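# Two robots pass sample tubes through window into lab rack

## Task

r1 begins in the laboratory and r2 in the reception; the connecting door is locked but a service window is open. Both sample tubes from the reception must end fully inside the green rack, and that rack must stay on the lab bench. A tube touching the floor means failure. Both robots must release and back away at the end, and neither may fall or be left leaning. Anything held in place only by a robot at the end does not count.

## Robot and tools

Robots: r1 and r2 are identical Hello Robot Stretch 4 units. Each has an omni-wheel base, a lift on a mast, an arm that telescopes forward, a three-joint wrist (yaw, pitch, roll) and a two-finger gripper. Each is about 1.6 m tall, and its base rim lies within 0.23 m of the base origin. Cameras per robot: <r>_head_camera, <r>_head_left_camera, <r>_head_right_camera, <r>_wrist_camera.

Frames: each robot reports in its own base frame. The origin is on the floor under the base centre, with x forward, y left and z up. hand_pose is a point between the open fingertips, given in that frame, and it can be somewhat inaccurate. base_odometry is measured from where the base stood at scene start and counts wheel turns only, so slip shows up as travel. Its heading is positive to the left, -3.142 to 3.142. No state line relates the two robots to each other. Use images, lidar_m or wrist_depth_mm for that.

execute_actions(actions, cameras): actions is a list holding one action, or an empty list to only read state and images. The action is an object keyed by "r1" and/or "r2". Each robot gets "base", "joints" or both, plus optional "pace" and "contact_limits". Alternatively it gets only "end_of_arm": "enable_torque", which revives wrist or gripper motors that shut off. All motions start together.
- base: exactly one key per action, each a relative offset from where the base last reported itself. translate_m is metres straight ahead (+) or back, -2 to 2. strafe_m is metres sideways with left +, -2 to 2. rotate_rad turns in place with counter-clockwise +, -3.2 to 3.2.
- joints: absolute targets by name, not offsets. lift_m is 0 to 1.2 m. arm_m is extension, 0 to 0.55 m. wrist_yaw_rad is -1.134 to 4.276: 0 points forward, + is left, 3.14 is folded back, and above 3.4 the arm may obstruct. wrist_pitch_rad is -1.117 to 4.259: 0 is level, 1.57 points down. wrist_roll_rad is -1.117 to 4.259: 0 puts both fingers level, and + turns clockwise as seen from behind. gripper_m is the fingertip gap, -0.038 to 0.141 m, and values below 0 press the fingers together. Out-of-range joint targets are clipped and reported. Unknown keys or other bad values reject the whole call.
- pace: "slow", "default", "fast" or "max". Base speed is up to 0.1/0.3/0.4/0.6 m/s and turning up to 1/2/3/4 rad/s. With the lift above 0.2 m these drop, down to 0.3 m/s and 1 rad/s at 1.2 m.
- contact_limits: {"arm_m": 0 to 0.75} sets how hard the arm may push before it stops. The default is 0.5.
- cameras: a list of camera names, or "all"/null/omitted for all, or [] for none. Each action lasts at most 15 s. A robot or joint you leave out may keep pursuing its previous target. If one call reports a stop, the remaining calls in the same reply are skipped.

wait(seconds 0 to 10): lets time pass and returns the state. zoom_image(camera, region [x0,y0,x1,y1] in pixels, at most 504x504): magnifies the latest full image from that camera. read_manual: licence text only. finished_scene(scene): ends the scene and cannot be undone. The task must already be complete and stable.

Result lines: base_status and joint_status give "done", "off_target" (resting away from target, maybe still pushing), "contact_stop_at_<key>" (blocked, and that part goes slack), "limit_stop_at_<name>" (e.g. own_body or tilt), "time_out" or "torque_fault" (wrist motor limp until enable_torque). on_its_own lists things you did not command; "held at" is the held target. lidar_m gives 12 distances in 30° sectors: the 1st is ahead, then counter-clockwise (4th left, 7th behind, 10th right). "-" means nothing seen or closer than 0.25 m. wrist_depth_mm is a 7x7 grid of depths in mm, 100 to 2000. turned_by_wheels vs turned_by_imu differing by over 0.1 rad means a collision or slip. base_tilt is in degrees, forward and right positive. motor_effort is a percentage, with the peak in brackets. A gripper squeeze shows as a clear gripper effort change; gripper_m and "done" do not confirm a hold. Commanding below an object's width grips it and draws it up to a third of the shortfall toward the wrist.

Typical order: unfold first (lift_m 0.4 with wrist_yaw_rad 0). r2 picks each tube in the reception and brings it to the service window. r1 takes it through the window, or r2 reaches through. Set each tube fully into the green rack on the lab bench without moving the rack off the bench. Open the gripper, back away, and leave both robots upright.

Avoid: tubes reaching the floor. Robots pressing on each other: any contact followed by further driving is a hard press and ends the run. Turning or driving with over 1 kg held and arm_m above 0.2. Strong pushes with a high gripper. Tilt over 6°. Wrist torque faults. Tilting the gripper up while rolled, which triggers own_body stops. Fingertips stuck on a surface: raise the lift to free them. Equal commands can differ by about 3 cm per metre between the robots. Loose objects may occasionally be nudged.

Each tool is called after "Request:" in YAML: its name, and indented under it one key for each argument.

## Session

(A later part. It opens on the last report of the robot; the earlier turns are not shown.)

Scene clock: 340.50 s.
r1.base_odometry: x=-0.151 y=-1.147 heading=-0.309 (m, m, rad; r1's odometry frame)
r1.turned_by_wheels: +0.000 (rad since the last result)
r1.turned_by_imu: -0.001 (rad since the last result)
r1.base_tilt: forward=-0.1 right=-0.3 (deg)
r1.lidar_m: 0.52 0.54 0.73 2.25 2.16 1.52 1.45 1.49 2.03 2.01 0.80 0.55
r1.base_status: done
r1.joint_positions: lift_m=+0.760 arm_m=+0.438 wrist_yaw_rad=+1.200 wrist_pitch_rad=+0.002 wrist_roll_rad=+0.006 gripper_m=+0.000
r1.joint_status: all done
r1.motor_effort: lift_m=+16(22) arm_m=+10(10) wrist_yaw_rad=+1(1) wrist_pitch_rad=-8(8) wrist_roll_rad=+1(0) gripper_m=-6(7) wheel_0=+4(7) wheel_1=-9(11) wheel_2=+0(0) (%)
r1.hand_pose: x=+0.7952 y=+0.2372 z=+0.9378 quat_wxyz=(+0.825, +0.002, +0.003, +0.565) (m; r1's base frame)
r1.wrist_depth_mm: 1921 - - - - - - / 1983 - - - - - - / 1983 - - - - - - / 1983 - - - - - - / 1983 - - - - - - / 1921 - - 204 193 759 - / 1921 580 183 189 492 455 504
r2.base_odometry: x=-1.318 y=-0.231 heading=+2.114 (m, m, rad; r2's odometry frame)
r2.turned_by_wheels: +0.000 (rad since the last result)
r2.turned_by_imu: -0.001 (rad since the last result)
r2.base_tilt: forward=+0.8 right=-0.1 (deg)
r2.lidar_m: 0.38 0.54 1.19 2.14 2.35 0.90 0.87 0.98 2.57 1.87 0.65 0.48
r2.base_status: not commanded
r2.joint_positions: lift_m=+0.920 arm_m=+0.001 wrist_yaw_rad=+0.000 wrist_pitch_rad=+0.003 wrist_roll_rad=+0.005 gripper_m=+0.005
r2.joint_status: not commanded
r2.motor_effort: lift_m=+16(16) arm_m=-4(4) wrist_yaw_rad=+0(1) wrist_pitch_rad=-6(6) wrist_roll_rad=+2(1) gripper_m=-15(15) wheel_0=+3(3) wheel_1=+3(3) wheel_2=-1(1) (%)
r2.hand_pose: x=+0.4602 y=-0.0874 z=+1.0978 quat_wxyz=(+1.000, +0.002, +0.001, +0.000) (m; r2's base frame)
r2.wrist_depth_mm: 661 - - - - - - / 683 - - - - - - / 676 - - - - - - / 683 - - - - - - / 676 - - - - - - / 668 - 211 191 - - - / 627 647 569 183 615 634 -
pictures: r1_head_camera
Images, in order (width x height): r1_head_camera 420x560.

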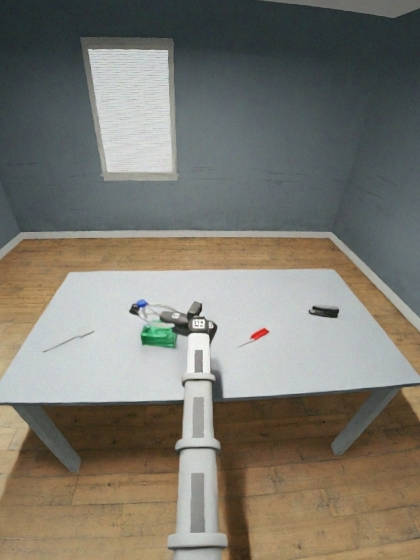

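Request:
execute_actions:
  actions:
    - {"r1":{"base":{"strafe_m":0.008},"pace":"slow"}}
  cameras: []

Request:
execute_actions:
  actions:
    - {"r1":{"joints":{"lift_m":0.725},"pace":"slow"}}
  cameras: ["r1_head_camera","r1_wrist_camera"]

Request:
zoom_image:
  camera: "r1_head_camera"
  region: [105,280,185,360]

Scene clock: 345.23 s.
r1.base_odometry: x=-0.149 y=-1.139 heading=-0.308 (m, m, rad; r1's odometry frame)
r1.turned_by_wheels: +0.000 (rad since the last result)
r1.turned_by_imu: -0.001 (rad since the last result)
r1.base_tilt: forward=-0.2 right=-0.4 (deg)
r1.lidar_m: 0.51 0.55 0.72 2.27 2.20 1.53 1.44 1.51 2.00 2.01 0.83 0.56
r1.base_status: done
r1.joint_positions: lift_m=+0.760 arm_m=+0.438 wrist_yaw_rad=+1.200 wrist_pitch_rad=+0.002 wrist_roll_rad=+0.006 gripper_m=+0.000
r1.joint_status: not commanded
r1.motor_effort: lift_m=+16(16) arm_m=+10(10) wrist_yaw_rad=+1(1) wrist_pitch_rad=-8(7) wrist_roll_rad=+1(1) gripper_m=-7(7) wheel_0=-4(9) wheel_1=+9(11) wheel_2=+0(0) (%)
r1.hand_pose: x=+0.7952 y=+0.2372 z=+0.9378 quat_wxyz=(+0.825, +0.002, +0.003, +0.565) (m; r1's base frame)
r1.wrist_depth_mm: 1983 - - - - - - / 1921 - - - - - - / 1983 - - - - - - / 1983 - - - - - - / 1921 - - - - - - / 1921 - - 204 193 768 - / 1983 580 184 189 492 452 500
r2.base_odometry: x=-1.318 y=-0.231 heading=+2.114 (m, m, rad; r2's odometry frame)
r2.turned_by_wheels: +0.000 (rad since the last result)
r2.turned_by_imu: -0.001 (rad since the last result)
r2.base_tilt: forward=+0.7 right=-0.1 (deg)
r2.lidar_m: 0.41 0.52 1.21 2.15 2.32 0.91 0.87 0.98 2.59 1.91 0.61 0.48
r2.base_status: not commanded
r2.joint_positions: lift_m=+0.920 arm_m=+0.001 wrist_yaw_rad=+0.000 wrist_pitch_rad=+0.003 wrist_roll_rad=+0.005 gripper_m=+0.005
r2.joint_status: not commanded
r2.motor_effort: lift_m=+16(16) arm_m=-4(4) wrist_yaw_rad=+0(0) wrist_pitch_rad=-7(7) wrist_roll_rad=+0(1) gripper_m=-13(15) wheel_0=+3(3) wheel_1=+3(3) wheel_2=-1(1) (%)
r2.hand_pose: x=+0.4602 y=-0.0874 z=+1.0978 quat_wxyz=(+1.000, +0.002, +0.001, +0.000) (m; r2's base frame)
r2.wrist_depth_mm: 668 - - - - - - / 676 - - - - - - / 683 - - - - - - / 676 - - - - - - / 676 - - - - - - / 676 - 212 192 - - - / 634 647 569 183 615 627 -
pictures: none
No camera images: the call's "cameras" was empty. Leave "cameras" out to get every camera's image.

Scene clock: 346.37 s.
r1.base_odometry: x=-0.149 y=-1.139 heading=-0.308 (m, m, rad; r1's odometry frame)
r1.turned_by_wheels: +0.000 (rad since the last result)
r1.turned_by_imu: +0.000 (rad since the last result)
r1.base_tilt: forward=-0.1 right=-0.4 (deg)
r1.lidar_m: 0.52 0.54 0.77 2.27 2.15 1.55 1.44 1.49 2.02 2.03 0.78 0.57
r1.base_status: not commanded
r1.joint_positions: lift_m=+0.725 arm_m=+0.438 wrist_yaw_rad=+1.200 wrist_pitch_rad=+0.002 wrist_roll_rad=+0.006 gripper_m=+0.000
r1.joint_status: all done
r1.motor_effort: lift_m=+16(21) arm_m=+10(10) wrist_yaw_rad=+2(1) wrist_pitch_rad=-8(7) wrist_roll_rad=-2(0) gripper_m=-5(6) wheel_0=-4(4) wheel_1=+9(9) wheel_2=+0(0) (%)
r1.hand_pose: x=+0.7952 y=+0.2372 z=+0.9028 quat_wxyz=(+0.825, +0.002, +0.003, +0.565) (m; r1's base frame)
r1.wrist_depth_mm: 1983 - - - - - - / - - - - - - - / 1921 - - - - - - / 1983 - - - - - - / - - - - - - - / 1983 - - 204 193 634 - / 521 492 183 189 421 387 424
r2.base_odometry: x=-1.318 y=-0.231 heading=+2.114 (m, m, rad; r2's odometry frame)
r2.turned_by_wheels: +0.000 (rad since the last result)
r2.turned_by_imu: +0.000 (rad since the last result)
r2.base_tilt: forward=+0.8 right=-0.1 (deg)
r2.lidar_m: 0.44 0.54 1.20 2.15 2.35 0.89 0.89 0.94 2.57 1.86 0.64 0.51
r2.base_status: not commanded
r2.joint_positions: lift_m=+0.920 arm_m=+0.001 wrist_yaw_rad=+0.000 wrist_pitch_rad=+0.003 wrist_roll_rad=+0.005 gripper_m=+0.005
r2.joint_status: not commanded
r2.motor_effort: lift_m=+16(16) arm_m=-4(4) wrist_yaw_rad=+0(0) wrist_pitch_rad=-8(8) wrist_roll_rad=+0(0) gripper_m=-13(14) wheel_0=+3(3) wheel_1=+3(3) wheel_2=-1(1) (%)
r2.hand_pose: x=+0.4602 y=-0.0874 z=+1.0978 quat_wxyz=(+1.000, +0.002, +0.001, +0.000) (m; r2's base frame)
r2.wrist_depth_mm: 668 - - - - - - / 676 - - - - - - / 676 - - - - - - / 676 - - - - - - / 683 - - - - - - / 676 - 212 192 - - - / 634 647 564 182 615 634 -
pictures: r1_head_camera, r1_wrist_camera
camera_calibration (this result's frames):
r1_wrist_camera: T_world_to_cam=[[0.936302, -0.347897, -0.0480305, -0.610609], [-0.049483, 0.0047144, -0.998764, 0.995952], [0.347693, 0.937521, -0.0128009, -0.263959], [0, 0, 0, 1]] pos_world=[0.712774, 0.0303423, 0.962014]
Images, in order (width x height): r1_head_camera 420x560, r1_wrist_camera 616x392.

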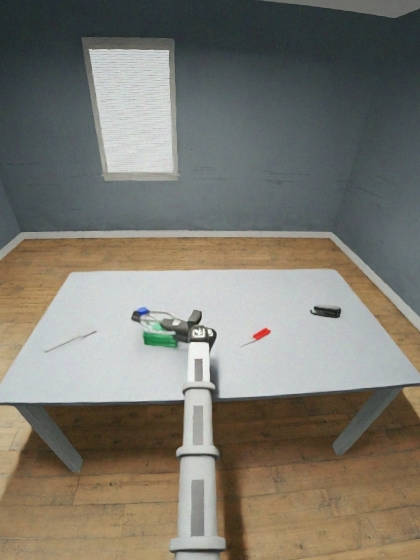

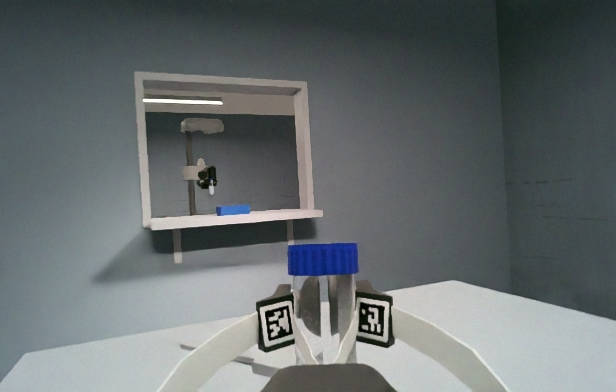

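Region (105, 280, 185, 360) of r1_head_camera's 420x560 image, scaled by 6.300, with more detail than that image has.

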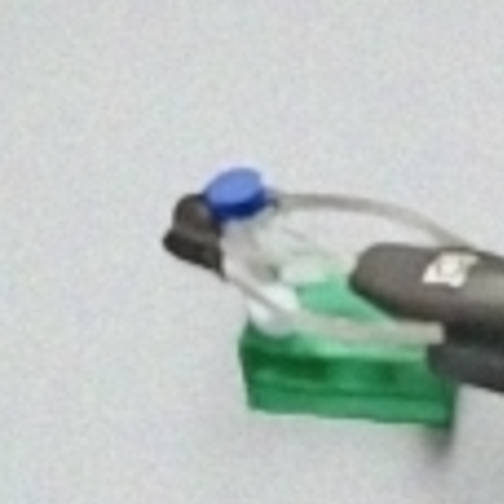

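Request:
execute_actions:
  actions:
    - {"r1":{"joints":{"lift_m":0.71},"pace":"slow"}}
  cameras: ["r1_head_camera","r1_wrist_camera"]

Request:
zoom_image:
  camera: "r1_head_camera"
  region: [105,280,185,360]

Scene clock: 349.87 s.
r1.base_odometry: x=-0.149 y=-1.139 heading=-0.308 (m, m, rad; r1's odometry frame)
r1.turned_by_wheels: +0.000 (rad since the last result)
r1.turned_by_imu: -0.001 (rad since the last result)
r1.base_tilt: forward=-0.1 right=-0.3 (deg)
r1.lidar_m: 0.53 0.54 0.75 2.26 2.18 1.54 1.45 1.51 2.00 2.01 0.80 0.57
r1.base_status: not commanded
r1.joint_positions: lift_m=+0.710 arm_m=+0.438 wrist_yaw_rad=+1.200 wrist_pitch_rad=+0.002 wrist_roll_rad=+0.006 gripper_m=+0.000
r1.joint_status: all done
r1.motor_effort: lift_m=+16(24) arm_m=+10(10) wrist_yaw_rad=+1(1) wrist_pitch_rad=-8(7) wrist_roll_rad=+2(0) gripper_m=-6(7) wheel_0=-4(3) wheel_1=+9(9) wheel_2=+0(0) (%)
r1.hand_pose: x=+0.7952 y=+0.2372 z=+0.8878 quat_wxyz=(+0.825, +0.002, +0.003, +0.565) (m; r1's base frame)
r1.wrist_depth_mm: 1983 - - - - - - / 1921 - - - - - - / 1983 - - - - - - / 1921 - - - - - - / 1921 - - - - - - / 1983 - - 203 193 591 569 / 473 455 184 189 392 355 397
r2.base_odometry: x=-1.318 y=-0.231 heading=+2.114 (m, m, rad; r2's odometry frame)
r2.turned_by_wheels: +0.000 (rad since the last result)
r2.turned_by_imu: -0.001 (rad since the last result)
r2.base_tilt: forward=+0.8 right=-0.2 (deg)
r2.lidar_m: 0.39 0.52 1.20 2.16 2.35 0.92 0.88 0.95 2.61 1.92 0.65 0.49
r2.base_status: not commanded
r2.joint_positions: lift_m=+0.920 arm_m=+0.001 wrist_yaw_rad=+0.000 wrist_pitch_rad=+0.003 wrist_roll_rad=+0.005 gripper_m=+0.005
r2.joint_status: not commanded
r2.motor_effort: lift_m=+16(16) arm_m=-4(4) wrist_yaw_rad=+0(0) wrist_pitch_rad=-6(6) wrist_roll_rad=-1(1) gripper_m=-12(13) wheel_0=+3(3) wheel_1=+3(3) wheel_2=-1(1) (%)
r2.hand_pose: x=+0.4602 y=-0.0874 z=+1.0978 quat_wxyz=(+1.000, +0.002, +0.001, +0.000) (m; r2's base frame)
r2.wrist_depth_mm: 668 - - - - - - / 676 - - - - - - / 676 - - - - - - / 676 - - - - - - / 683 - - - - - - / 668 - 212 192 - - - / 634 647 569 182 621 640 -
pictures: r1_head_camera, r1_wrist_camera
camera_calibration (this result's frames):
r1_wrist_camera: T_world_to_cam=[[0.936301, -0.347898, -0.0480303, -0.611331], [-0.0494828, 0.00471433, -0.998764, 0.980971], [0.347695, 0.93752, -0.012801, -0.264152], [0, 0, 0, 1]] pos_world=[0.712775, 0.0303422, 0.947015]
Images, in order (width x height): r1_head_camera 420x560, r1_wrist_camera 616x392.

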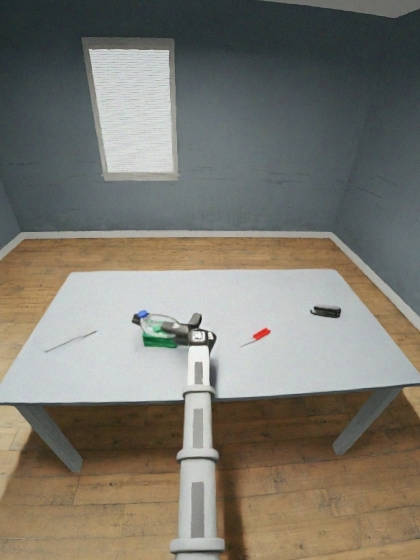

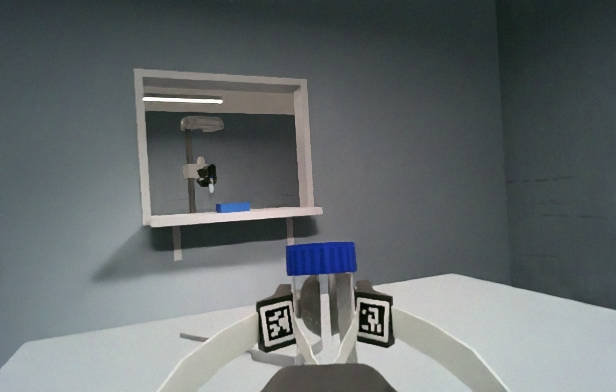

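Region (105, 280, 185, 360) of r1_head_camera's 420x560 image, scaled by 6.300, with more detail than that image has.

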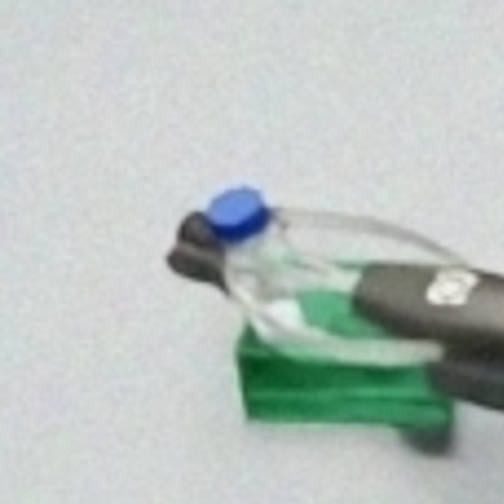

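Request:
execute_actions:
  actions:
    - {"r1":{"joints":{"lift_m":0.692},"pace":"slow"}}
  cameras: ["r1_head_camera","r1_wrist_camera"]

Request:
zoom_image:
  camera: "r1_head_camera"
  region: [105,280,185,360]

Scene clock: 352.73 s.
r1.base_odometry: x=-0.149 y=-1.139 heading=-0.308 (m, m, rad; r1's odometry frame)
r1.turned_by_wheels: +0.000 (rad since the last result)
r1.turned_by_imu: -0.001 (rad since the last result)
r1.base_tilt: forward=-0.1 right=-0.3 (deg)
r1.lidar_m: 0.51 0.54 0.73 2.26 2.15 1.56 1.43 1.51 2.02 2.01 0.80 0.56
r1.base_status: not commanded
r1.joint_positions: lift_m=+0.692 arm_m=+0.438 wrist_yaw_rad=+1.200 wrist_pitch_rad=+0.002 wrist_roll_rad=+0.006 gripper_m=+0.000
r1.joint_status: all done
r1.motor_effort: lift_m=+17(13) arm_m=+10(10) wrist_yaw_rad=+2(1) wrist_pitch_rad=-8(7) wrist_roll_rad=-1(2) gripper_m=-7(6) wheel_0=-4(4) wheel_1=+9(9) wheel_2=+0(0) (%)
r1.hand_pose: x=+0.7952 y=+0.2372 z=+0.8698 quat_wxyz=(+0.825, +0.002, +0.003, +0.565) (m; r1's base frame)
r1.wrist_depth_mm: 1921 - - - - - - / 1921 - - - - - - / 1983 - - - - - - / 1983 - - - - - - / 1983 - - - - - - / 1983 - 609 204 193 530 517 / 424 413 184 189 351 322 357
r2.base_odometry: x=-1.318 y=-0.231 heading=+2.114 (m, m, rad; r2's odometry frame)
r2.turned_by_wheels: +0.000 (rad since the last result)
r2.turned_by_imu: -0.001 (rad since the last result)
r2.base_tilt: forward=+0.8 right=-0.3 (deg)
r2.lidar_m: 0.40 0.54 1.18 2.15 2.36 0.94 0.86 0.96 2.57 1.87 0.64 0.49
r2.base_status: not commanded
r2.joint_positions: lift_m=+0.920 arm_m=+0.001 wrist_yaw_rad=+0.000 wrist_pitch_rad=+0.003 wrist_roll_rad=+0.005 gripper_m=+0.005
r2.joint_status: not commanded
r2.motor_effort: lift_m=+16(16) arm_m=-5(4) wrist_yaw_rad=+0(0) wrist_pitch_rad=-6(7) wrist_roll_rad=+1(1) gripper_m=-13(12) wheel_0=+3(3) wheel_1=+2(3) wheel_2=-1(1) (%)
r2.hand_pose: x=+0.4602 y=-0.0874 z=+1.0978 quat_wxyz=(+1.000, +0.002, +0.001, +0.000) (m; r2's base frame)
r2.wrist_depth_mm: 668 - - - - - - / 676 - - - - - - / 668 - - - - - - / 683 - - - - - - / 668 - - - - - - / 668 - 212 191 - - - / 627 640 559 182 615 627 -
pictures: r1_head_camera, r1_wrist_camera
camera_calibration (this result's frames):
r1_wrist_camera: T_world_to_cam=[[0.936301, -0.347898, -0.0480303, -0.612197], [-0.0494828, 0.00471427, -0.998764, 0.962982], [0.347695, 0.93752, -0.012801, -0.264383], [0, 0, 0, 1]] pos_world=[0.712776, 0.0303422, 0.929004]
Images, in order (width x height): r1_head_camera 420x560, r1_wrist_camera 616x392.

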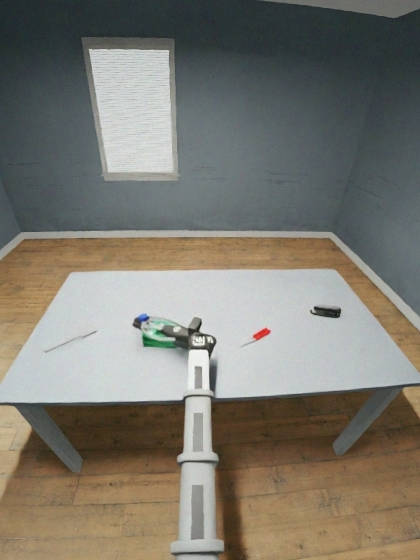

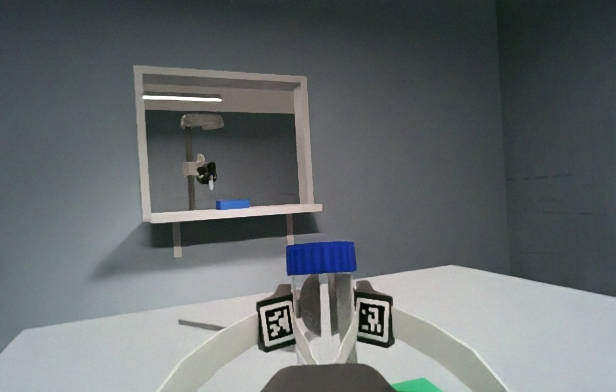

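Region (105, 280, 185, 360) of r1_head_camera's 420x560 image, scaled by 6.300, with more detail than that image has.

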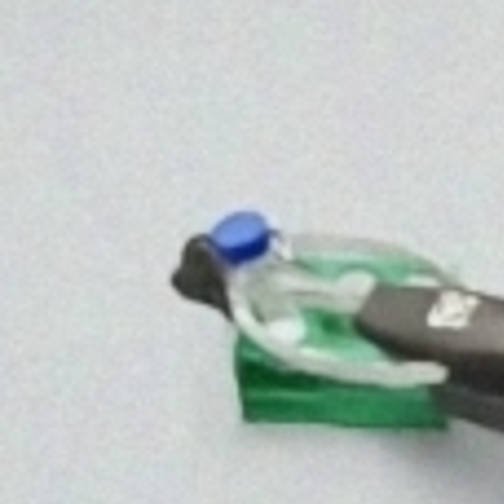

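Request:
execute_actions:
  actions:
    - {"r1":{"joints":{"gripper_m":0.04},"pace":"slow"}}
  cameras: ["r1_head_camera","r1_wrist_camera"]

Request:
zoom_image:
  camera: "r1_head_camera"
  region: [105,280,185,360]

Scene clock: 356.57 s.
r1.base_odometry: x=-0.149 y=-1.139 heading=-0.308 (m, m, rad; r1's odometry frame)
r1.turned_by_wheels: +0.000 (rad since the last result)
r1.turned_by_imu: -0.001 (rad since the last result)
r1.base_tilt: forward=+0.0 right=-0.4 (deg)
r1.lidar_m: 0.52 0.52 0.74 2.25 2.17 1.53 1.42 1.51 2.00 2.01 0.80 0.56
r1.base_status: not commanded
r1.joint_positions: lift_m=+0.692 arm_m=+0.438 wrist_yaw_rad=+1.200 wrist_pitch_rad=+0.003 wrist_roll_rad=+0.006 gripper_m=+0.040
r1.joint_status: all done
r1.motor_effort: lift_m=+16(17) arm_m=+10(10) wrist_yaw_rad=+1(1) wrist_pitch_rad=-8(9) wrist_roll_rad=-2(2) gripper_m=-1(8) wheel_0=-4(4) wheel_1=+8(9) wheel_2=+0(0) (%)
r1.hand_pose: x=+0.7952 y=+0.2372 z=+0.8697 quat_wxyz=(+0.825, +0.002, +0.003, +0.565) (m; r1's base frame)
r1.wrist_depth_mm: 1983 - - - - - - / 1983 - - - - - - / 1983 - - - - - - / 1921 - - - - - - / 1921 - - - - - - / 1808 - 521 169 193 535 517 / 427 410 347 190 353 325 359
r2.base_odometry: x=-1.318 y=-0.231 heading=+2.114 (m, m, rad; r2's odometry frame)
r2.turned_by_wheels: +0.000 (rad since the last result)
r2.turned_by_imu: -0.001 (rad since the last result)
r2.base_tilt: forward=+0.8 right=-0.1 (deg)
r2.lidar_m: 0.42 0.52 1.19 2.15 2.37 0.90 0.88 0.95 2.59 1.88 0.62 0.47
r2.base_status: not commanded
r2.joint_positions: lift_m=+0.920 arm_m=+0.001 wrist_yaw_rad=+0.000 wrist_pitch_rad=+0.003 wrist_roll_rad=+0.005 gripper_m=+0.005
r2.joint_status: not commanded
r2.motor_effort: lift_m=+16(16) arm_m=-4(4) wrist_yaw_rad=+0(0) wrist_pitch_rad=-7(7) wrist_roll_rad=+2(0) gripper_m=-13(10) wheel_0=+3(3) wheel_1=+3(3) wheel_2=-1(1) (%)
r2.hand_pose: x=+0.4602 y=-0.0874 z=+1.0978 quat_wxyz=(+1.000, +0.002, +0.001, +0.000) (m; r2's base frame)
r2.wrist_depth_mm: 668 - - - - - - / 668 - - - - - - / 676 - - - - - - / 683 - - - - - - / 676 - - - - - - / 668 - 212 191 - - - / 627 640 564 182 621 634 -
pictures: r1_head_camera, r1_wrist_camera
camera_calibration (this result's frames):
r1_wrist_camera: T_world_to_cam=[[0.936295, -0.347915, -0.0480333, -0.612192], [-0.0495559, 0.00452666, -0.998761, 0.963025], [0.347702, 0.937515, -0.013003, -0.264212], [0, 0, 0, 1]] pos_world=[0.712782, 0.0303523, 0.92899]
Images, in order (width x height): r1_head_camera 420x560, r1_wrist_camera 616x392.

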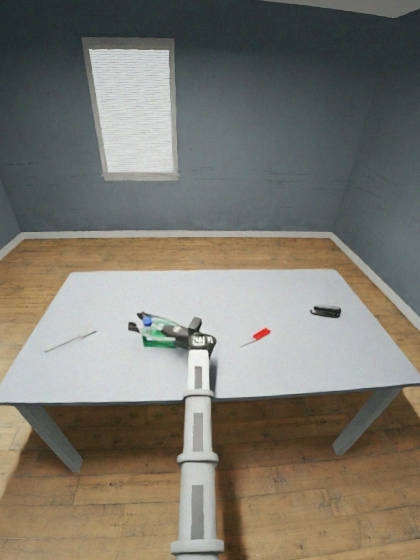

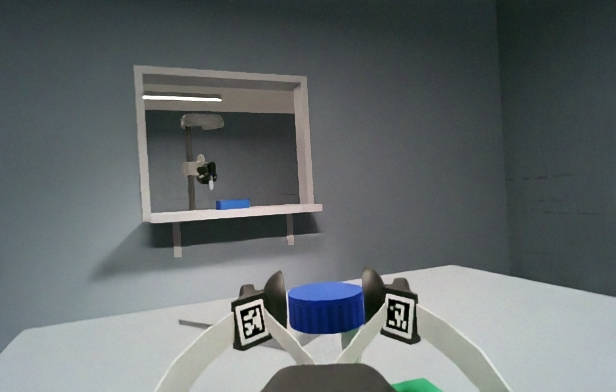

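Region (105, 280, 185, 360) of r1_head_camera's 420x560 image, scaled by 6.300, with more detail than that image has.

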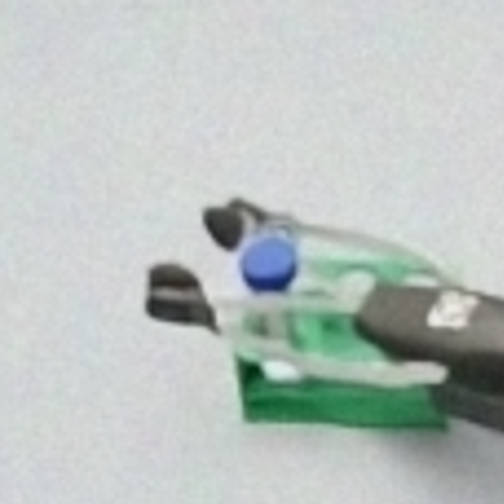

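Request:
execute_actions:
  actions:
    - {"r1":{"joints":{"gripper_m":0.08},"pace":"slow"}}
  cameras: []

Request:
execute_actions:
  actions:
    - {"r1":{"joints":{"lift_m":0.85}}}
  cameras: ["r1_head_camera"]

Request:
zoom_image:
  camera: "r1_head_camera"
  region: [115,290,195,360]

Request:
execute_actions:
  actions:
    - {"r1":{"joints":{"lift_m":0.92,"arm_m":0.005,"wrist_yaw_rad":0,"gripper_m":0.06},"base":{"strafe_m":1.29}}}
  cameras: []

Request:
execute_actions:
  actions:
    - {"r1":{"base":{"rotate_rad":1.571}}}
  cameras: []

Request:
execute_actions:
  actions:
    - {"r1":{"base":{"strafe_m":-0.96},"joints":{"lift_m":0.9}},"r2":{"joints":{"arm_m":0.385,"lift_m":0.885},"base":{"strafe_m":0.0},"pace":"slow"}}
  cameras: ["r1_head_camera","r1_wrist_camera"]

Request:
zoom_image:
  camera: "r1_head_camera"
  region: [170,210,280,300]

Scene clock: 365.43 s.
r1.base_odometry: x=-0.149 y=-1.139 heading=-0.308 (m, m, rad; r1's odometry frame)
r1.turned_by_wheels: +0.000 (rad since the last result)
r1.turned_by_imu: -0.001 (rad since the last result)
r1.base_tilt: forward=-0.2 right=-0.4 (deg)
r1.lidar_m: 0.51 0.55 0.74 2.27 2.18 1.57 1.45 1.51 2.02 2.03 0.82 0.57
r1.base_status: not commanded
r1.joint_positions: lift_m=+0.692 arm_m=+0.438 wrist_yaw_rad=+1.200 wrist_pitch_rad=+0.003 wrist_roll_rad=+0.006 gripper_m=+0.080
r1.joint_status: all done
r1.motor_effort: lift_m=+16(17) arm_m=+10(10) wrist_yaw_rad=+1(1) wrist_pitch_rad=-9(8) wrist_roll_rad=+0(2) gripper_m=-1(4) wheel_0=-3(4) wheel_1=+9(9) wheel_2=+0(0) (%)
r1.hand_pose: x=+0.7952 y=+0.2372 z=+0.8697 quat_wxyz=(+0.825, +0.002, +0.003, +0.565) (m; r1's base frame)
r1.wrist_depth_mm: 1983 - - - - - - / 1983 - - - - - - / 1921 - - - - - - / 1983 - - - - - - / 1921 - - - - - - / 1921 - 218 169 200 521 517 / 424 410 370 157 353 327 355
r2.base_odometry: x=-1.318 y=-0.231 heading=+2.114 (m, m, rad; r2's odometry frame)
r2.turned_by_wheels: +0.000 (rad since the last result)
r2.turned_by_imu: -0.001 (rad since the last result)
r2.base_tilt: forward=+0.9 right=-0.2 (deg)
r2.lidar_m: 0.40 0.53 1.17 2.17 2.34 0.92 0.88 0.96 2.59 1.86 0.63 0.48
r2.base_status: not commanded
r2.joint_positions: lift_m=+0.920 arm_m=+0.001 wrist_yaw_rad=+0.000 wrist_pitch_rad=+0.003 wrist_roll_rad=+0.005 gripper_m=+0.005
r2.joint_status: not commanded
r2.motor_effort: lift_m=+16(16) arm_m=-4(4) wrist_yaw_rad=+0(0) wrist_pitch_rad=-7(6) wrist_roll_rad=+2(1) gripper_m=-9(11) wheel_0=+3(3) wheel_1=+3(3) wheel_2=-1(1) (%)
r2.hand_pose: x=+0.4602 y=-0.0874 z=+1.0978 quat_wxyz=(+1.000, +0.002, +0.001, +0.000) (m; r2's base frame)
r2.wrist_depth_mm: 668 - - - - - - / 676 - - - - - - / 676 - - - - - - / 676 - - - - - - / 668 - - - - - - / 676 - 212 191 - - - / 647 647 564 182 621 634 -
pictures: none
No camera images: the call's "cameras" was empty. Leave "cameras" out to get every camera's image.

Scene clock: 367.17 s.
r1.base_odometry: x=-0.149 y=-1.139 heading=-0.308 (m, m, rad; r1's odometry frame)
r1.turned_by_wheels: +0.000 (rad since the last result)
r1.turned_by_imu: +0.000 (rad since the last result)
r1.base_tilt: forward=-0.1 right=-0.4 (deg)
r1.lidar_m: 0.51 0.53 0.75 2.25 2.15 1.53 1.44 1.50 2.03 2.03 0.79 0.58
r1.base_status: not commanded
r1.joint_positions: lift_m=+0.850 arm_m=+0.438 wrist_yaw_rad=+1.200 wrist_pitch_rad=+0.003 wrist_roll_rad=+0.006 gripper_m=+0.080
r1.joint_status: all done
r1.motor_effort: lift_m=+21(17) arm_m=+10(10) wrist_yaw_rad=+1(1) wrist_pitch_rad=-8(8) wrist_roll_rad=+0(0) gripper_m=-2(2) wheel_0=-3(4) wheel_1=+9(9) wheel_2=+0(0) (%)
r1.hand_pose: x=+0.7952 y=+0.2372 z=+1.0273 quat_wxyz=(+0.825, +0.002, +0.003, +0.565) (m; r1's base frame)
r1.wrist_depth_mm: 1983 - - - - - - / - - - - - - - / 1983 - - - - - - / 1983 - - - - - - / 1921 - - - - - - / 1983 - 218 - - - - / 1921 - - 157 699 634 -
r2.base_odometry: x=-1.318 y=-0.231 heading=+2.114 (m, m, rad; r2's odometry frame)
r2.turned_by_wheels: +0.000 (rad since the last result)
r2.turned_by_imu: +0.000 (rad since the last result)
r2.base_tilt: forward=+0.9 right=-0.2 (deg)
r2.lidar_m: 0.42 0.54 1.20 2.16 2.36 0.91 0.87 0.97 2.58 1.90 0.64 0.50
r2.base_status: not commanded
r2.joint_positions: lift_m=+0.920 arm_m=+0.001 wrist_yaw_rad=+0.000 wrist_pitch_rad=+0.003 wrist_roll_rad=+0.005 gripper_m=+0.005
r2.joint_status: not commanded
r2.motor_effort: lift_m=+16(16) arm_m=-4(5) wrist_yaw_rad=+0(0) wrist_pitch_rad=-7(7) wrist_roll_rad=-1(2) gripper_m=-10(13) wheel_0=+3(3) wheel_1=+2(3) wheel_2=-1(1) (%)
r2.hand_pose: x=+0.4602 y=-0.0874 z=+1.0978 quat_wxyz=(+1.000, +0.002, +0.001, +0.000) (m; r2's base frame)
r2.wrist_depth_mm: 661 - - - - - - / 676 - - - - - - / 683 - - - - - - / 683 - - - - - - / 676 - - - - - - / 668 - 211 192 - - - / 634 647 564 182 615 634 -
pictures: r1_head_camera
Images, in order (width x height): r1_head_camera 420x560.

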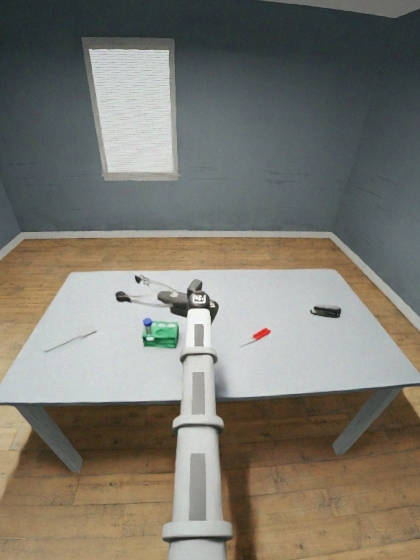

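Region (115, 290, 195, 360) of r1_head_camera's 420x560 image, scaled by 6.300, with more detail than that image has; it fills the top 441 rows of this view, and the rest is white.

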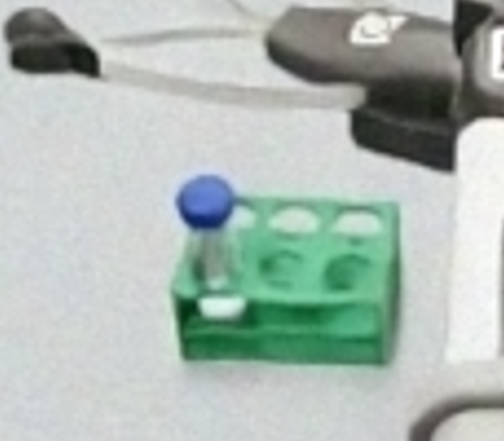

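Scene clock: 372.80 s.
r1.base_odometry: x=+0.242 y=+0.090 heading=-0.308 (m, m, rad; r1's odometry frame)
r1.turned_by_wheels: +0.000 (rad since the last result)
r1.turned_by_imu: +0.000 (rad since the last result)
r1.base_tilt: forward=+0.1 right=-0.4 (deg)
r1.lidar_m: 3.20 1.13 1.03 0.97 0.97 1.32 1.49 1.54 2.08 3.32 0.80 0.89
r1.base_status: done
r1.joint_positions: lift_m=+0.920 arm_m=+0.007 wrist_yaw_rad=+0.000 wrist_pitch_rad=+0.003 wrist_roll_rad=+0.006 gripper_m=+0.060
r1.joint_status: all done
r1.motor_effort: lift_m=+21(19) arm_m=-10(11) wrist_yaw_rad=+1(6) wrist_pitch_rad=-8(9) wrist_roll_rad=+1(0) gripper_m=-2(1) wheel_0=-3(8) wheel_1=+6(15) wheel_2=+0(0) (%)
r1.hand_pose: x=+0.4661 y=-0.0874 z=+1.0973 quat_wxyz=(+1.000, +0.003, +0.001, +0.000) (m; r1's base frame)
r1.wrist_depth_mm: 1708 - - - - - - / 1708 - - - - - - / 1661 - - - - - - / 1661 - - - - - - / 1618 - - - - - - / 1661 - 224 - 202 - - / 1576 - - 161 - - 904
r2.base_odometry: x=-1.318 y=-0.231 heading=+2.114 (m, m, rad; r2's odometry frame)
r2.turned_by_wheels: +0.000 (rad since the last result)
r2.turned_by_imu: -0.001 (rad since the last result)
r2.base_tilt: forward=+0.8 right=-0.1 (deg)
r2.lidar_m: 0.41 0.51 1.19 2.17 2.36 0.89 0.87 0.98 2.59 1.87 0.63 0.49
r2.base_status: not commanded
r2.joint_positions: lift_m=+0.920 arm_m=+0.001 wrist_yaw_rad=+0.000 wrist_pitch_rad=+0.003 wrist_roll_rad=+0.005 gripper_m=+0.005
r2.joint_status: not commanded
r2.motor_effort: lift_m=+16(16) arm_m=-5(5) wrist_yaw_rad=+0(0) wrist_pitch_rad=-5(7) wrist_roll_rad=+0(0) gripper_m=-11(13) wheel_0=+3(3) wheel_1=+3(3) wheel_2=-1(1) (%)
r2.hand_pose: x=+0.4602 y=-0.0874 z=+1.0978 quat_wxyz=(+1.000, +0.002, +0.001, +0.000) (m; r2's base frame)
r2.wrist_depth_mm: 668 - - - - - - / 668 - - - - - - / 676 - - - - - - / 676 - - - - - - / 683 - - - - - - / 661 - 212 192 - - - / 634 640 564 182 615 634 -
pictures: none
No camera images: the call's "cameras" was empty. Leave "cameras" out to get every camera's image.

Scene clock: 374.93 s.
r1.base_odometry: x=+0.243 y=+0.090 heading=+1.261 (m, m, rad; r1's odometry frame)
r1.turned_by_wheels: +1.570 (rad since the last result)
r1.turned_by_imu: +1.556 (rad since the last result)
r1.base_tilt: forward=-0.1 right=-0.4 (deg)
r1.lidar_m: 0.97 0.97 1.34 1.49 1.54 2.10 3.37 0.80 0.89 3.25 1.15 1.02
r1.base_status: done
r1.joint_positions: lift_m=+0.920 arm_m=+0.007 wrist_yaw_rad=+0.000 wrist_pitch_rad=+0.003 wrist_roll_rad=+0.006 gripper_m=+0.060
r1.joint_status: not commanded
r1.motor_effort: lift_m=+20(21) arm_m=-10(10) wrist_yaw_rad=+1(2) wrist_pitch_rad=-8(8) wrist_roll_rad=-2(0) gripper_m=-4(2) wheel_0=-6(8) wheel_1=-7(13) wheel_2=-4(10) (%)
r1.hand_pose: x=+0.4662 y=-0.0874 z=+1.0974 quat_wxyz=(+1.000, +0.003, +0.001, +0.000) (m; r1's base frame)
r1.wrist_depth_mm: 741 759 759 768 759 759 768 / 741 759 768 759 768 768 768 / 741 741 768 759 768 768 759 / 741 768 768 759 778 768 768 / 732 750 759 759 768 768 768 / 741 759 224 759 202 768 768 / 741 759 768 162 759 759 759
r2.base_odometry: x=-1.318 y=-0.231 heading=+2.114 (m, m, rad; r2's odometry frame)
r2.turned_by_wheels: +0.000 (rad since the last result)
r2.turned_by_imu: -0.001 (rad since the last result)
r2.base_tilt: forward=+0.8 right=-0.1 (deg)
r2.lidar_m: 0.42 0.55 1.19 2.15 2.37 0.89 0.87 0.97 2.58 1.87 0.65 0.50
r2.base_status: not commanded
r2.joint_positions: lift_m=+0.920 arm_m=+0.001 wrist_yaw_rad=+0.000 wrist_pitch_rad=+0.003 wrist_roll_rad=+0.005 gripper_m=+0.005
r2.joint_status: not commanded
r2.motor_effort: lift_m=+16(16) arm_m=-4(4) wrist_yaw_rad=+0(0) wrist_pitch_rad=-7(7) wrist_roll_rad=+3(1) gripper_m=-11(11) wheel_0=+3(3) wheel_1=+3(2) wheel_2=-1(1) (%)
r2.hand_pose: x=+0.4602 y=-0.0874 z=+1.0978 quat_wxyz=(+1.000, +0.002, +0.001, +0.000) (m; r2's base frame)
r2.wrist_depth_mm: 676 - - - - - - / 668 - - - - - - / 676 - - - - - - / 676 - - - - - - / 683 - - - - - - / 668 - 211 191 - - - / 634 647 569 182 615 634 1576
pictures: none
No camera images: the call's "cameras" was empty. Leave "cameras" out to get every camera's image.

Scene clock: 380.07 s.
r1.base_odometry: x=+1.157 y=-0.203 heading=+1.261 (m, m, rad; r1's odometry frame)
r1.turned_by_wheels: +0.000 (rad since the last result)
r1.turned_by_imu: -0.001 (rad since the last result)
r1.base_tilt: forward=+0.0 right=-0.3 (deg)
r1.lidar_m: 0.77 0.82 1.39 2.46 2.54 0.61 0.57 0.60 2.37 2.28 1.53 0.85
r1.base_status: done
r1.joint_positions: lift_m=+0.900 arm_m=+0.007 wrist_yaw_rad=+0.000 wrist_pitch_rad=+0.003 wrist_roll_rad=+0.006 gripper_m=+0.060
r1.joint_status: all done
r1.motor_effort: lift_m=+17(16) arm_m=-10(10) wrist_yaw_rad=+0(0) wrist_pitch_rad=-8(8) wrist_roll_rad=+0(2) gripper_m=-4(4) wheel_0=+3(16) wheel_1=-4(13) wheel_2=+0(4) (%)
r1.hand_pose: x=+0.4661 y=-0.0874 z=+1.0777 quat_wxyz=(+1.000, +0.003, +0.001, +0.000) (m; r1's base frame)
r1.wrist_depth_mm: 798 1098 - - - - 798 / 788 - - - - - 809 / 809 - - - - - 798 / 788 917 - 1661 - - 798 / 798 904 - - - - 809 / 788 831 224 809 202 842 809 / 809 647 569 162 569 574 574
r2.base_odometry: x=-1.318 y=-0.231 heading=+2.114 (m, m, rad; r2's odometry frame)
r2.turned_by_wheels: +0.000 (rad since the last result)
r2.turned_by_imu: -0.001 (rad since the last result)
r2.base_tilt: forward=+0.9 right=-0.1 (deg)
r2.lidar_m: 0.47 0.54 1.19 2.16 2.35 0.90 0.87 0.99 2.58 1.89 0.64 0.50
r2.base_status: done
r2.joint_positions: lift_m=+0.885 arm_m=+0.384 wrist_yaw_rad=+0.000 wrist_pitch_rad=+0.003 wrist_roll_rad=+0.005 gripper_m=+0.005
r2.joint_status: all done
r2.motor_effort: lift_m=+15(16) arm_m=+5(4) wrist_yaw_rad=+0(1) wrist_pitch_rad=-6(7) wrist_roll_rad=-1(1) gripper_m=-12(11) wheel_0=+0(2) wheel_1=+0(1) wheel_2=+0(3) (%)
r2.hand_pose: x=+0.8436 y=-0.0874 z=+1.0628 quat_wxyz=(+1.000, +0.002, +0.001, +0.000) (m; r2's base frame)
r2.wrist_depth_mm: - - - - - - - / - - - - 1255 - - / - - - - - - - / - - - - - - - / - - - - - - - / - - 212 192 1308 - - / - - - 182 - - -
pictures: r1_head_camera, r1_wrist_camera
camera_calibration (this result's frames):
r1_wrist_camera: T_world_to_cam=[[0.0151769, -0.99873, -0.0480341, -0.0345438], [-0.0137712, 0.0478263, -0.998761, 1.14301], [0.99979, 0.0158196, -0.0130278, -0.22728], [0, 0, 0, 1]] pos_world=[0.243497, -0.0855703, 1.13697]
Images, in order (width x height): r1_head_camera 420x560, r1_wrist_camera 616x392.

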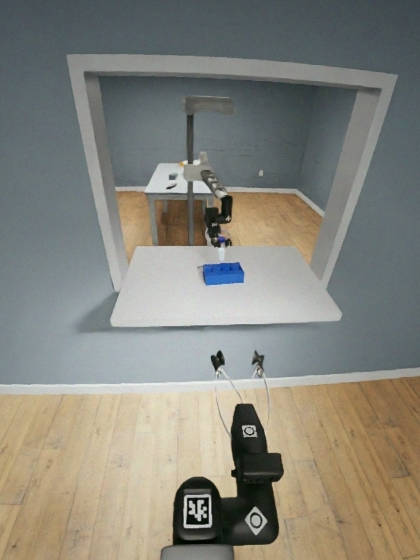

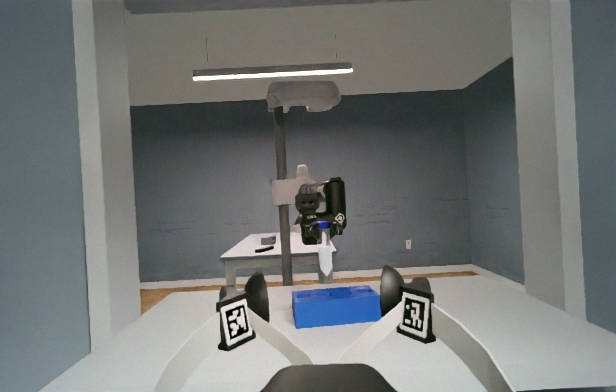

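Region (170, 210, 280, 300) of r1_head_camera's 420x560 image, scaled by 4.582, with more detail than that image has; it fills the top 412 rows of this view, and the rest is white.

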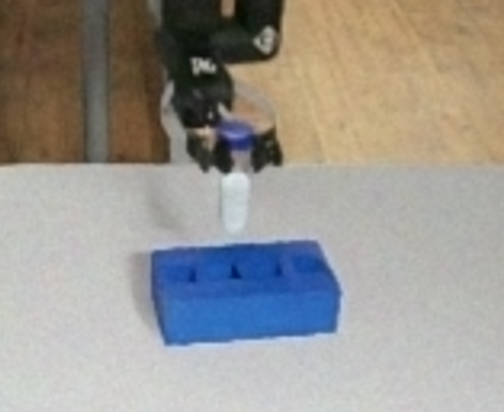

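Request:
execute_actions:
  actions:
    - {"r2":{"joints":{"arm_m":0.397,"lift_m":0.865},"base":{"strafe_m":-0.013},"pace":"slow"}}
  cameras: ["r1_head_camera","r1_wrist_camera"]

Request:
zoom_image:
  camera: "r1_head_camera"
  region: [180,220,270,290]

Request:
zoom_image:
  camera: "r1_wrist_camera"
  region: [270,210,390,330]

Scene clock: 384.73 s.
r1.base_odometry: x=+1.157 y=-0.203 heading=+1.261 (m, m, rad; r1's odometry frame)
r1.turned_by_wheels: +0.000 (rad since the last result)
r1.turned_by_imu: -0.001 (rad since the last result)
r1.base_tilt: forward=-0.2 right=-0.5 (deg)
r1.lidar_m: 0.78 0.81 1.40 2.45 2.54 0.63 0.57 0.59 2.38 2.28 1.51 0.84
r1.base_status: not commanded
r1.joint_positions: lift_m=+0.900 arm_m=+0.007 wrist_yaw_rad=+0.000 wrist_pitch_rad=+0.003 wrist_roll_rad=+0.006 gripper_m=+0.060
r1.joint_status: not commanded
r1.motor_effort: lift_m=+16(17) arm_m=-10(10) wrist_yaw_rad=+1(1) wrist_pitch_rad=-9(8) wrist_roll_rad=+0(0) gripper_m=-4(3) wheel_0=+2(2) wheel_1=-4(4) wheel_2=+0(0) (%)
r1.hand_pose: x=+0.4661 y=-0.0874 z=+1.0777 quat_wxyz=(+1.000, +0.003, +0.001, +0.000) (m; r1's base frame)
r1.wrist_depth_mm: 798 1098 - - - - 798 / 788 - - - - - 809 / 798 - - - - - 809 / 798 917 - 1708 - - 798 / 798 891 - - - - 798 / 798 831 224 809 202 842 798 / 798 654 574 162 569 574 580
r2.base_odometry: x=-1.307 y=-0.225 heading=+2.114 (m, m, rad; r2's odometry frame)
r2.turned_by_wheels: +0.000 (rad since the last result)
r2.turned_by_imu: -0.001 (rad since the last result)
r2.base_tilt: forward=+0.7 right=+0.1 (deg)
r2.lidar_m: 0.48 0.52 1.17 2.17 2.37 0.93 0.88 0.97 2.58 1.86 0.62 0.49
r2.base_status: done
r2.joint_positions: lift_m=+0.865 arm_m=+0.396 wrist_yaw_rad=+0.000 wrist_pitch_rad=+0.003 wrist_roll_rad=+0.005 gripper_m=+0.005
r2.joint_status: all done
r2.motor_effort: lift_m=+15(17) arm_m=+5(5) wrist_yaw_rad=-1(0) wrist_pitch_rad=-7(8) wrist_roll_rad=-1(1) gripper_m=-14(11) wheel_0=+4(6) wheel_1=-4(9) wheel_2=+0(0) (%)
r2.hand_pose: x=+0.8556 y=-0.0874 z=+1.0428 quat_wxyz=(+1.000, +0.002, +0.001, +0.000) (m; r2's base frame)
r2.wrist_depth_mm: - - - - - - - / - - - - 1308 - - / - - - - - - - / - - - - 1308 - - / - - - - - - - / - - 211 192 1308 - - / - - - 182 - - -
pictures: r1_head_camera, r1_wrist_camera
camera_calibration (this result's frames):
r1_wrist_camera: T_world_to_cam=[[0.0151772, -0.99873, -0.0480342, -0.0345437], [-0.0137712, 0.0478264, -0.998761, 1.14301], [0.99979, 0.0158199, -0.0130279, -0.22728], [0, 0, 0, 1]] pos_world=[0.243497, -0.0855703, 1.13697]
Images, in order (width x height): r1_head_camera 420x560, r1_wrist_camera 616x392.

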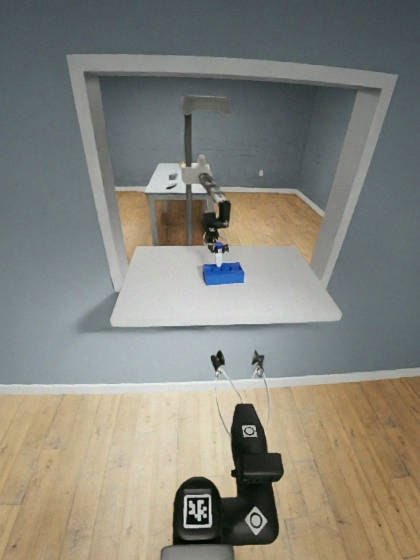

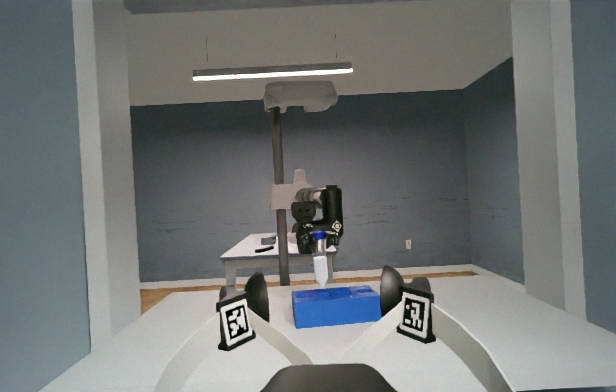

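Region (180, 220, 270, 290) of r1_head_camera's 420x560 image, scaled by 5.600, with more detail than that image has.

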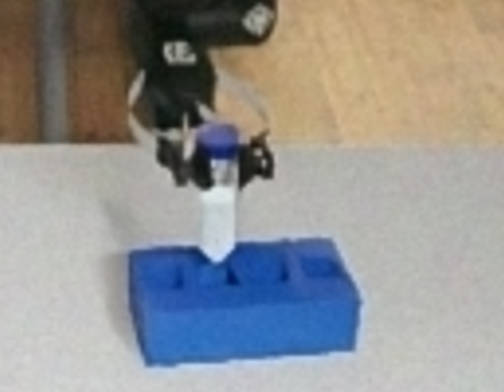

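Region (270, 210, 390, 330) of r1_wrist_camera's 616x392 image, scaled by 4.200.

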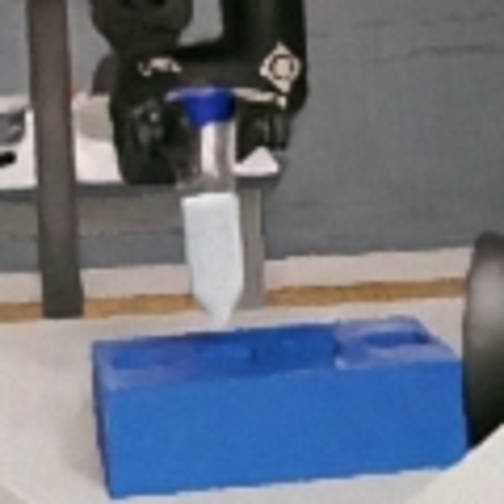

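Tip above hole 2. Lower.

Request:
execute_actions:
  actions:
    - {"r2":{"joints":{"lift_m":0.835},"pace":"slow"}}
  cameras: ["r1_head_camera","r1_wrist_camera"]

Request:
zoom_image:
  camera: "r1_head_camera"
  region: [180,220,270,290]

Request:
zoom_image:
  camera: "r1_wrist_camera"
  region: [270,210,390,330]

Scene clock: 388.53 s.
r1.base_odometry: x=+1.157 y=-0.203 heading=+1.261 (m, m, rad; r1's odometry frame)
r1.turned_by_wheels: +0.000 (rad since the last result)
r1.turned_by_imu: -0.001 (rad since the last result)
r1.base_tilt: forward=-0.1 right=-0.5 (deg)
r1.lidar_m: 0.80 0.83 1.39 2.47 2.54 0.62 0.57 0.61 2.36 2.27 1.51 0.82
r1.base_status: not commanded
r1.joint_positions: lift_m=+0.900 arm_m=+0.007 wrist_yaw_rad=+0.000 wrist_pitch_rad=+0.003 wrist_roll_rad=+0.006 gripper_m=+0.060
r1.joint_status: not commanded
r1.motor_effort: lift_m=+17(17) arm_m=-10(10) wrist_yaw_rad=+1(0) wrist_pitch_rad=-9(8) wrist_roll_rad=+1(2) gripper_m=-2(3) wheel_0=+2(2) wheel_1=-4(4) wheel_2=+0(0) (%)
r1.hand_pose: x=+0.4661 y=-0.0874 z=+1.0777 quat_wxyz=(+1.000, +0.003, +0.001, +0.000) (m; r1's base frame)
r1.wrist_depth_mm: 798 1078 - - - - 809 / 798 - - - - - 809 / 798 - - - - - 798 / 809 931 - 1808 - - 809 / 798 904 - 1661 - - 809 / 788 831 224 809 202 866 798 / 798 654 574 161 574 574 580
r2.base_odometry: x=-1.307 y=-0.225 heading=+2.114 (m, m, rad; r2's odometry frame)
r2.turned_by_wheels: +0.000 (rad since the last result)
r2.turned_by_imu: -0.001 (rad since the last result)
r2.base_tilt: forward=+0.9 right=+0.0 (deg)
r2.lidar_m: 0.46 0.54 1.18 2.16 2.35 0.90 0.88 0.98 2.58 1.86 0.65 0.48
r2.base_status: not commanded
r2.joint_positions: lift_m=+0.835 arm_m=+0.396 wrist_yaw_rad=+0.000 wrist_pitch_rad=+0.003 wrist_roll_rad=+0.005 gripper_m=+0.005
r2.joint_status: all done
r2.motor_effort: lift_m=+15(14) arm_m=+5(4) wrist_yaw_rad=+0(0) wrist_pitch_rad=-8(6) wrist_roll_rad=+0(0) gripper_m=-12(12) wheel_0=+4(4) wheel_1=-4(4) wheel_2=+0(0) (%)
r2.hand_pose: x=+0.8556 y=-0.0874 z=+1.0128 quat_wxyz=(+1.000, +0.002, +0.001, +0.000) (m; r2's base frame)
r2.wrist_depth_mm: - - - - - - - / - - - - - - - / - - - - - - - / - - - - - - - / - - - - - - - / - - 211 198 1308 - - / 469 445 430 182 424 - -
pictures: r1_head_camera, r1_wrist_camera
camera_calibration (this result's frames):
r1_wrist_camera: T_world_to_cam=[[0.0151771, -0.99873, -0.048034, -0.0345439], [-0.0137714, 0.0478262, -0.998761, 1.14301], [0.99979, 0.0158197, -0.013028, -0.22728], [0, 0, 0, 1]] pos_world=[0.243497, -0.0855703, 1.13697]
Images, in order (width x height): r1_head_camera 420x560, r1_wrist_camera 616x392.

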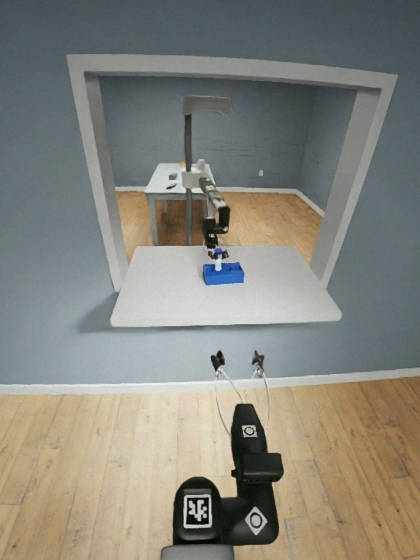

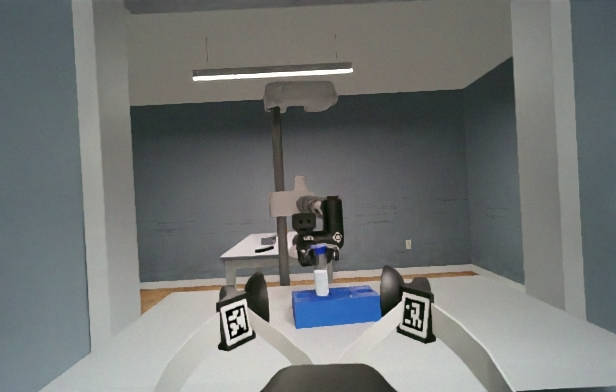

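Region (180, 220, 270, 290) of r1_head_camera's 420x560 image, scaled by 5.600, with more detail than that image has.

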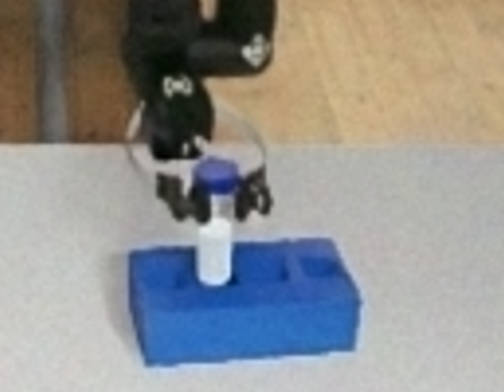

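Region (270, 210, 390, 330) of r1_wrist_camera's 616x392 image, scaled by 4.200.

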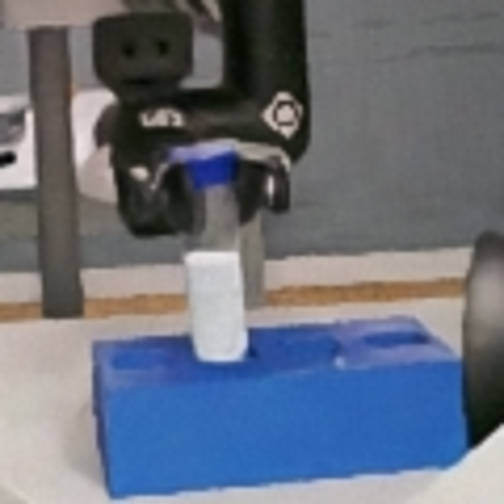

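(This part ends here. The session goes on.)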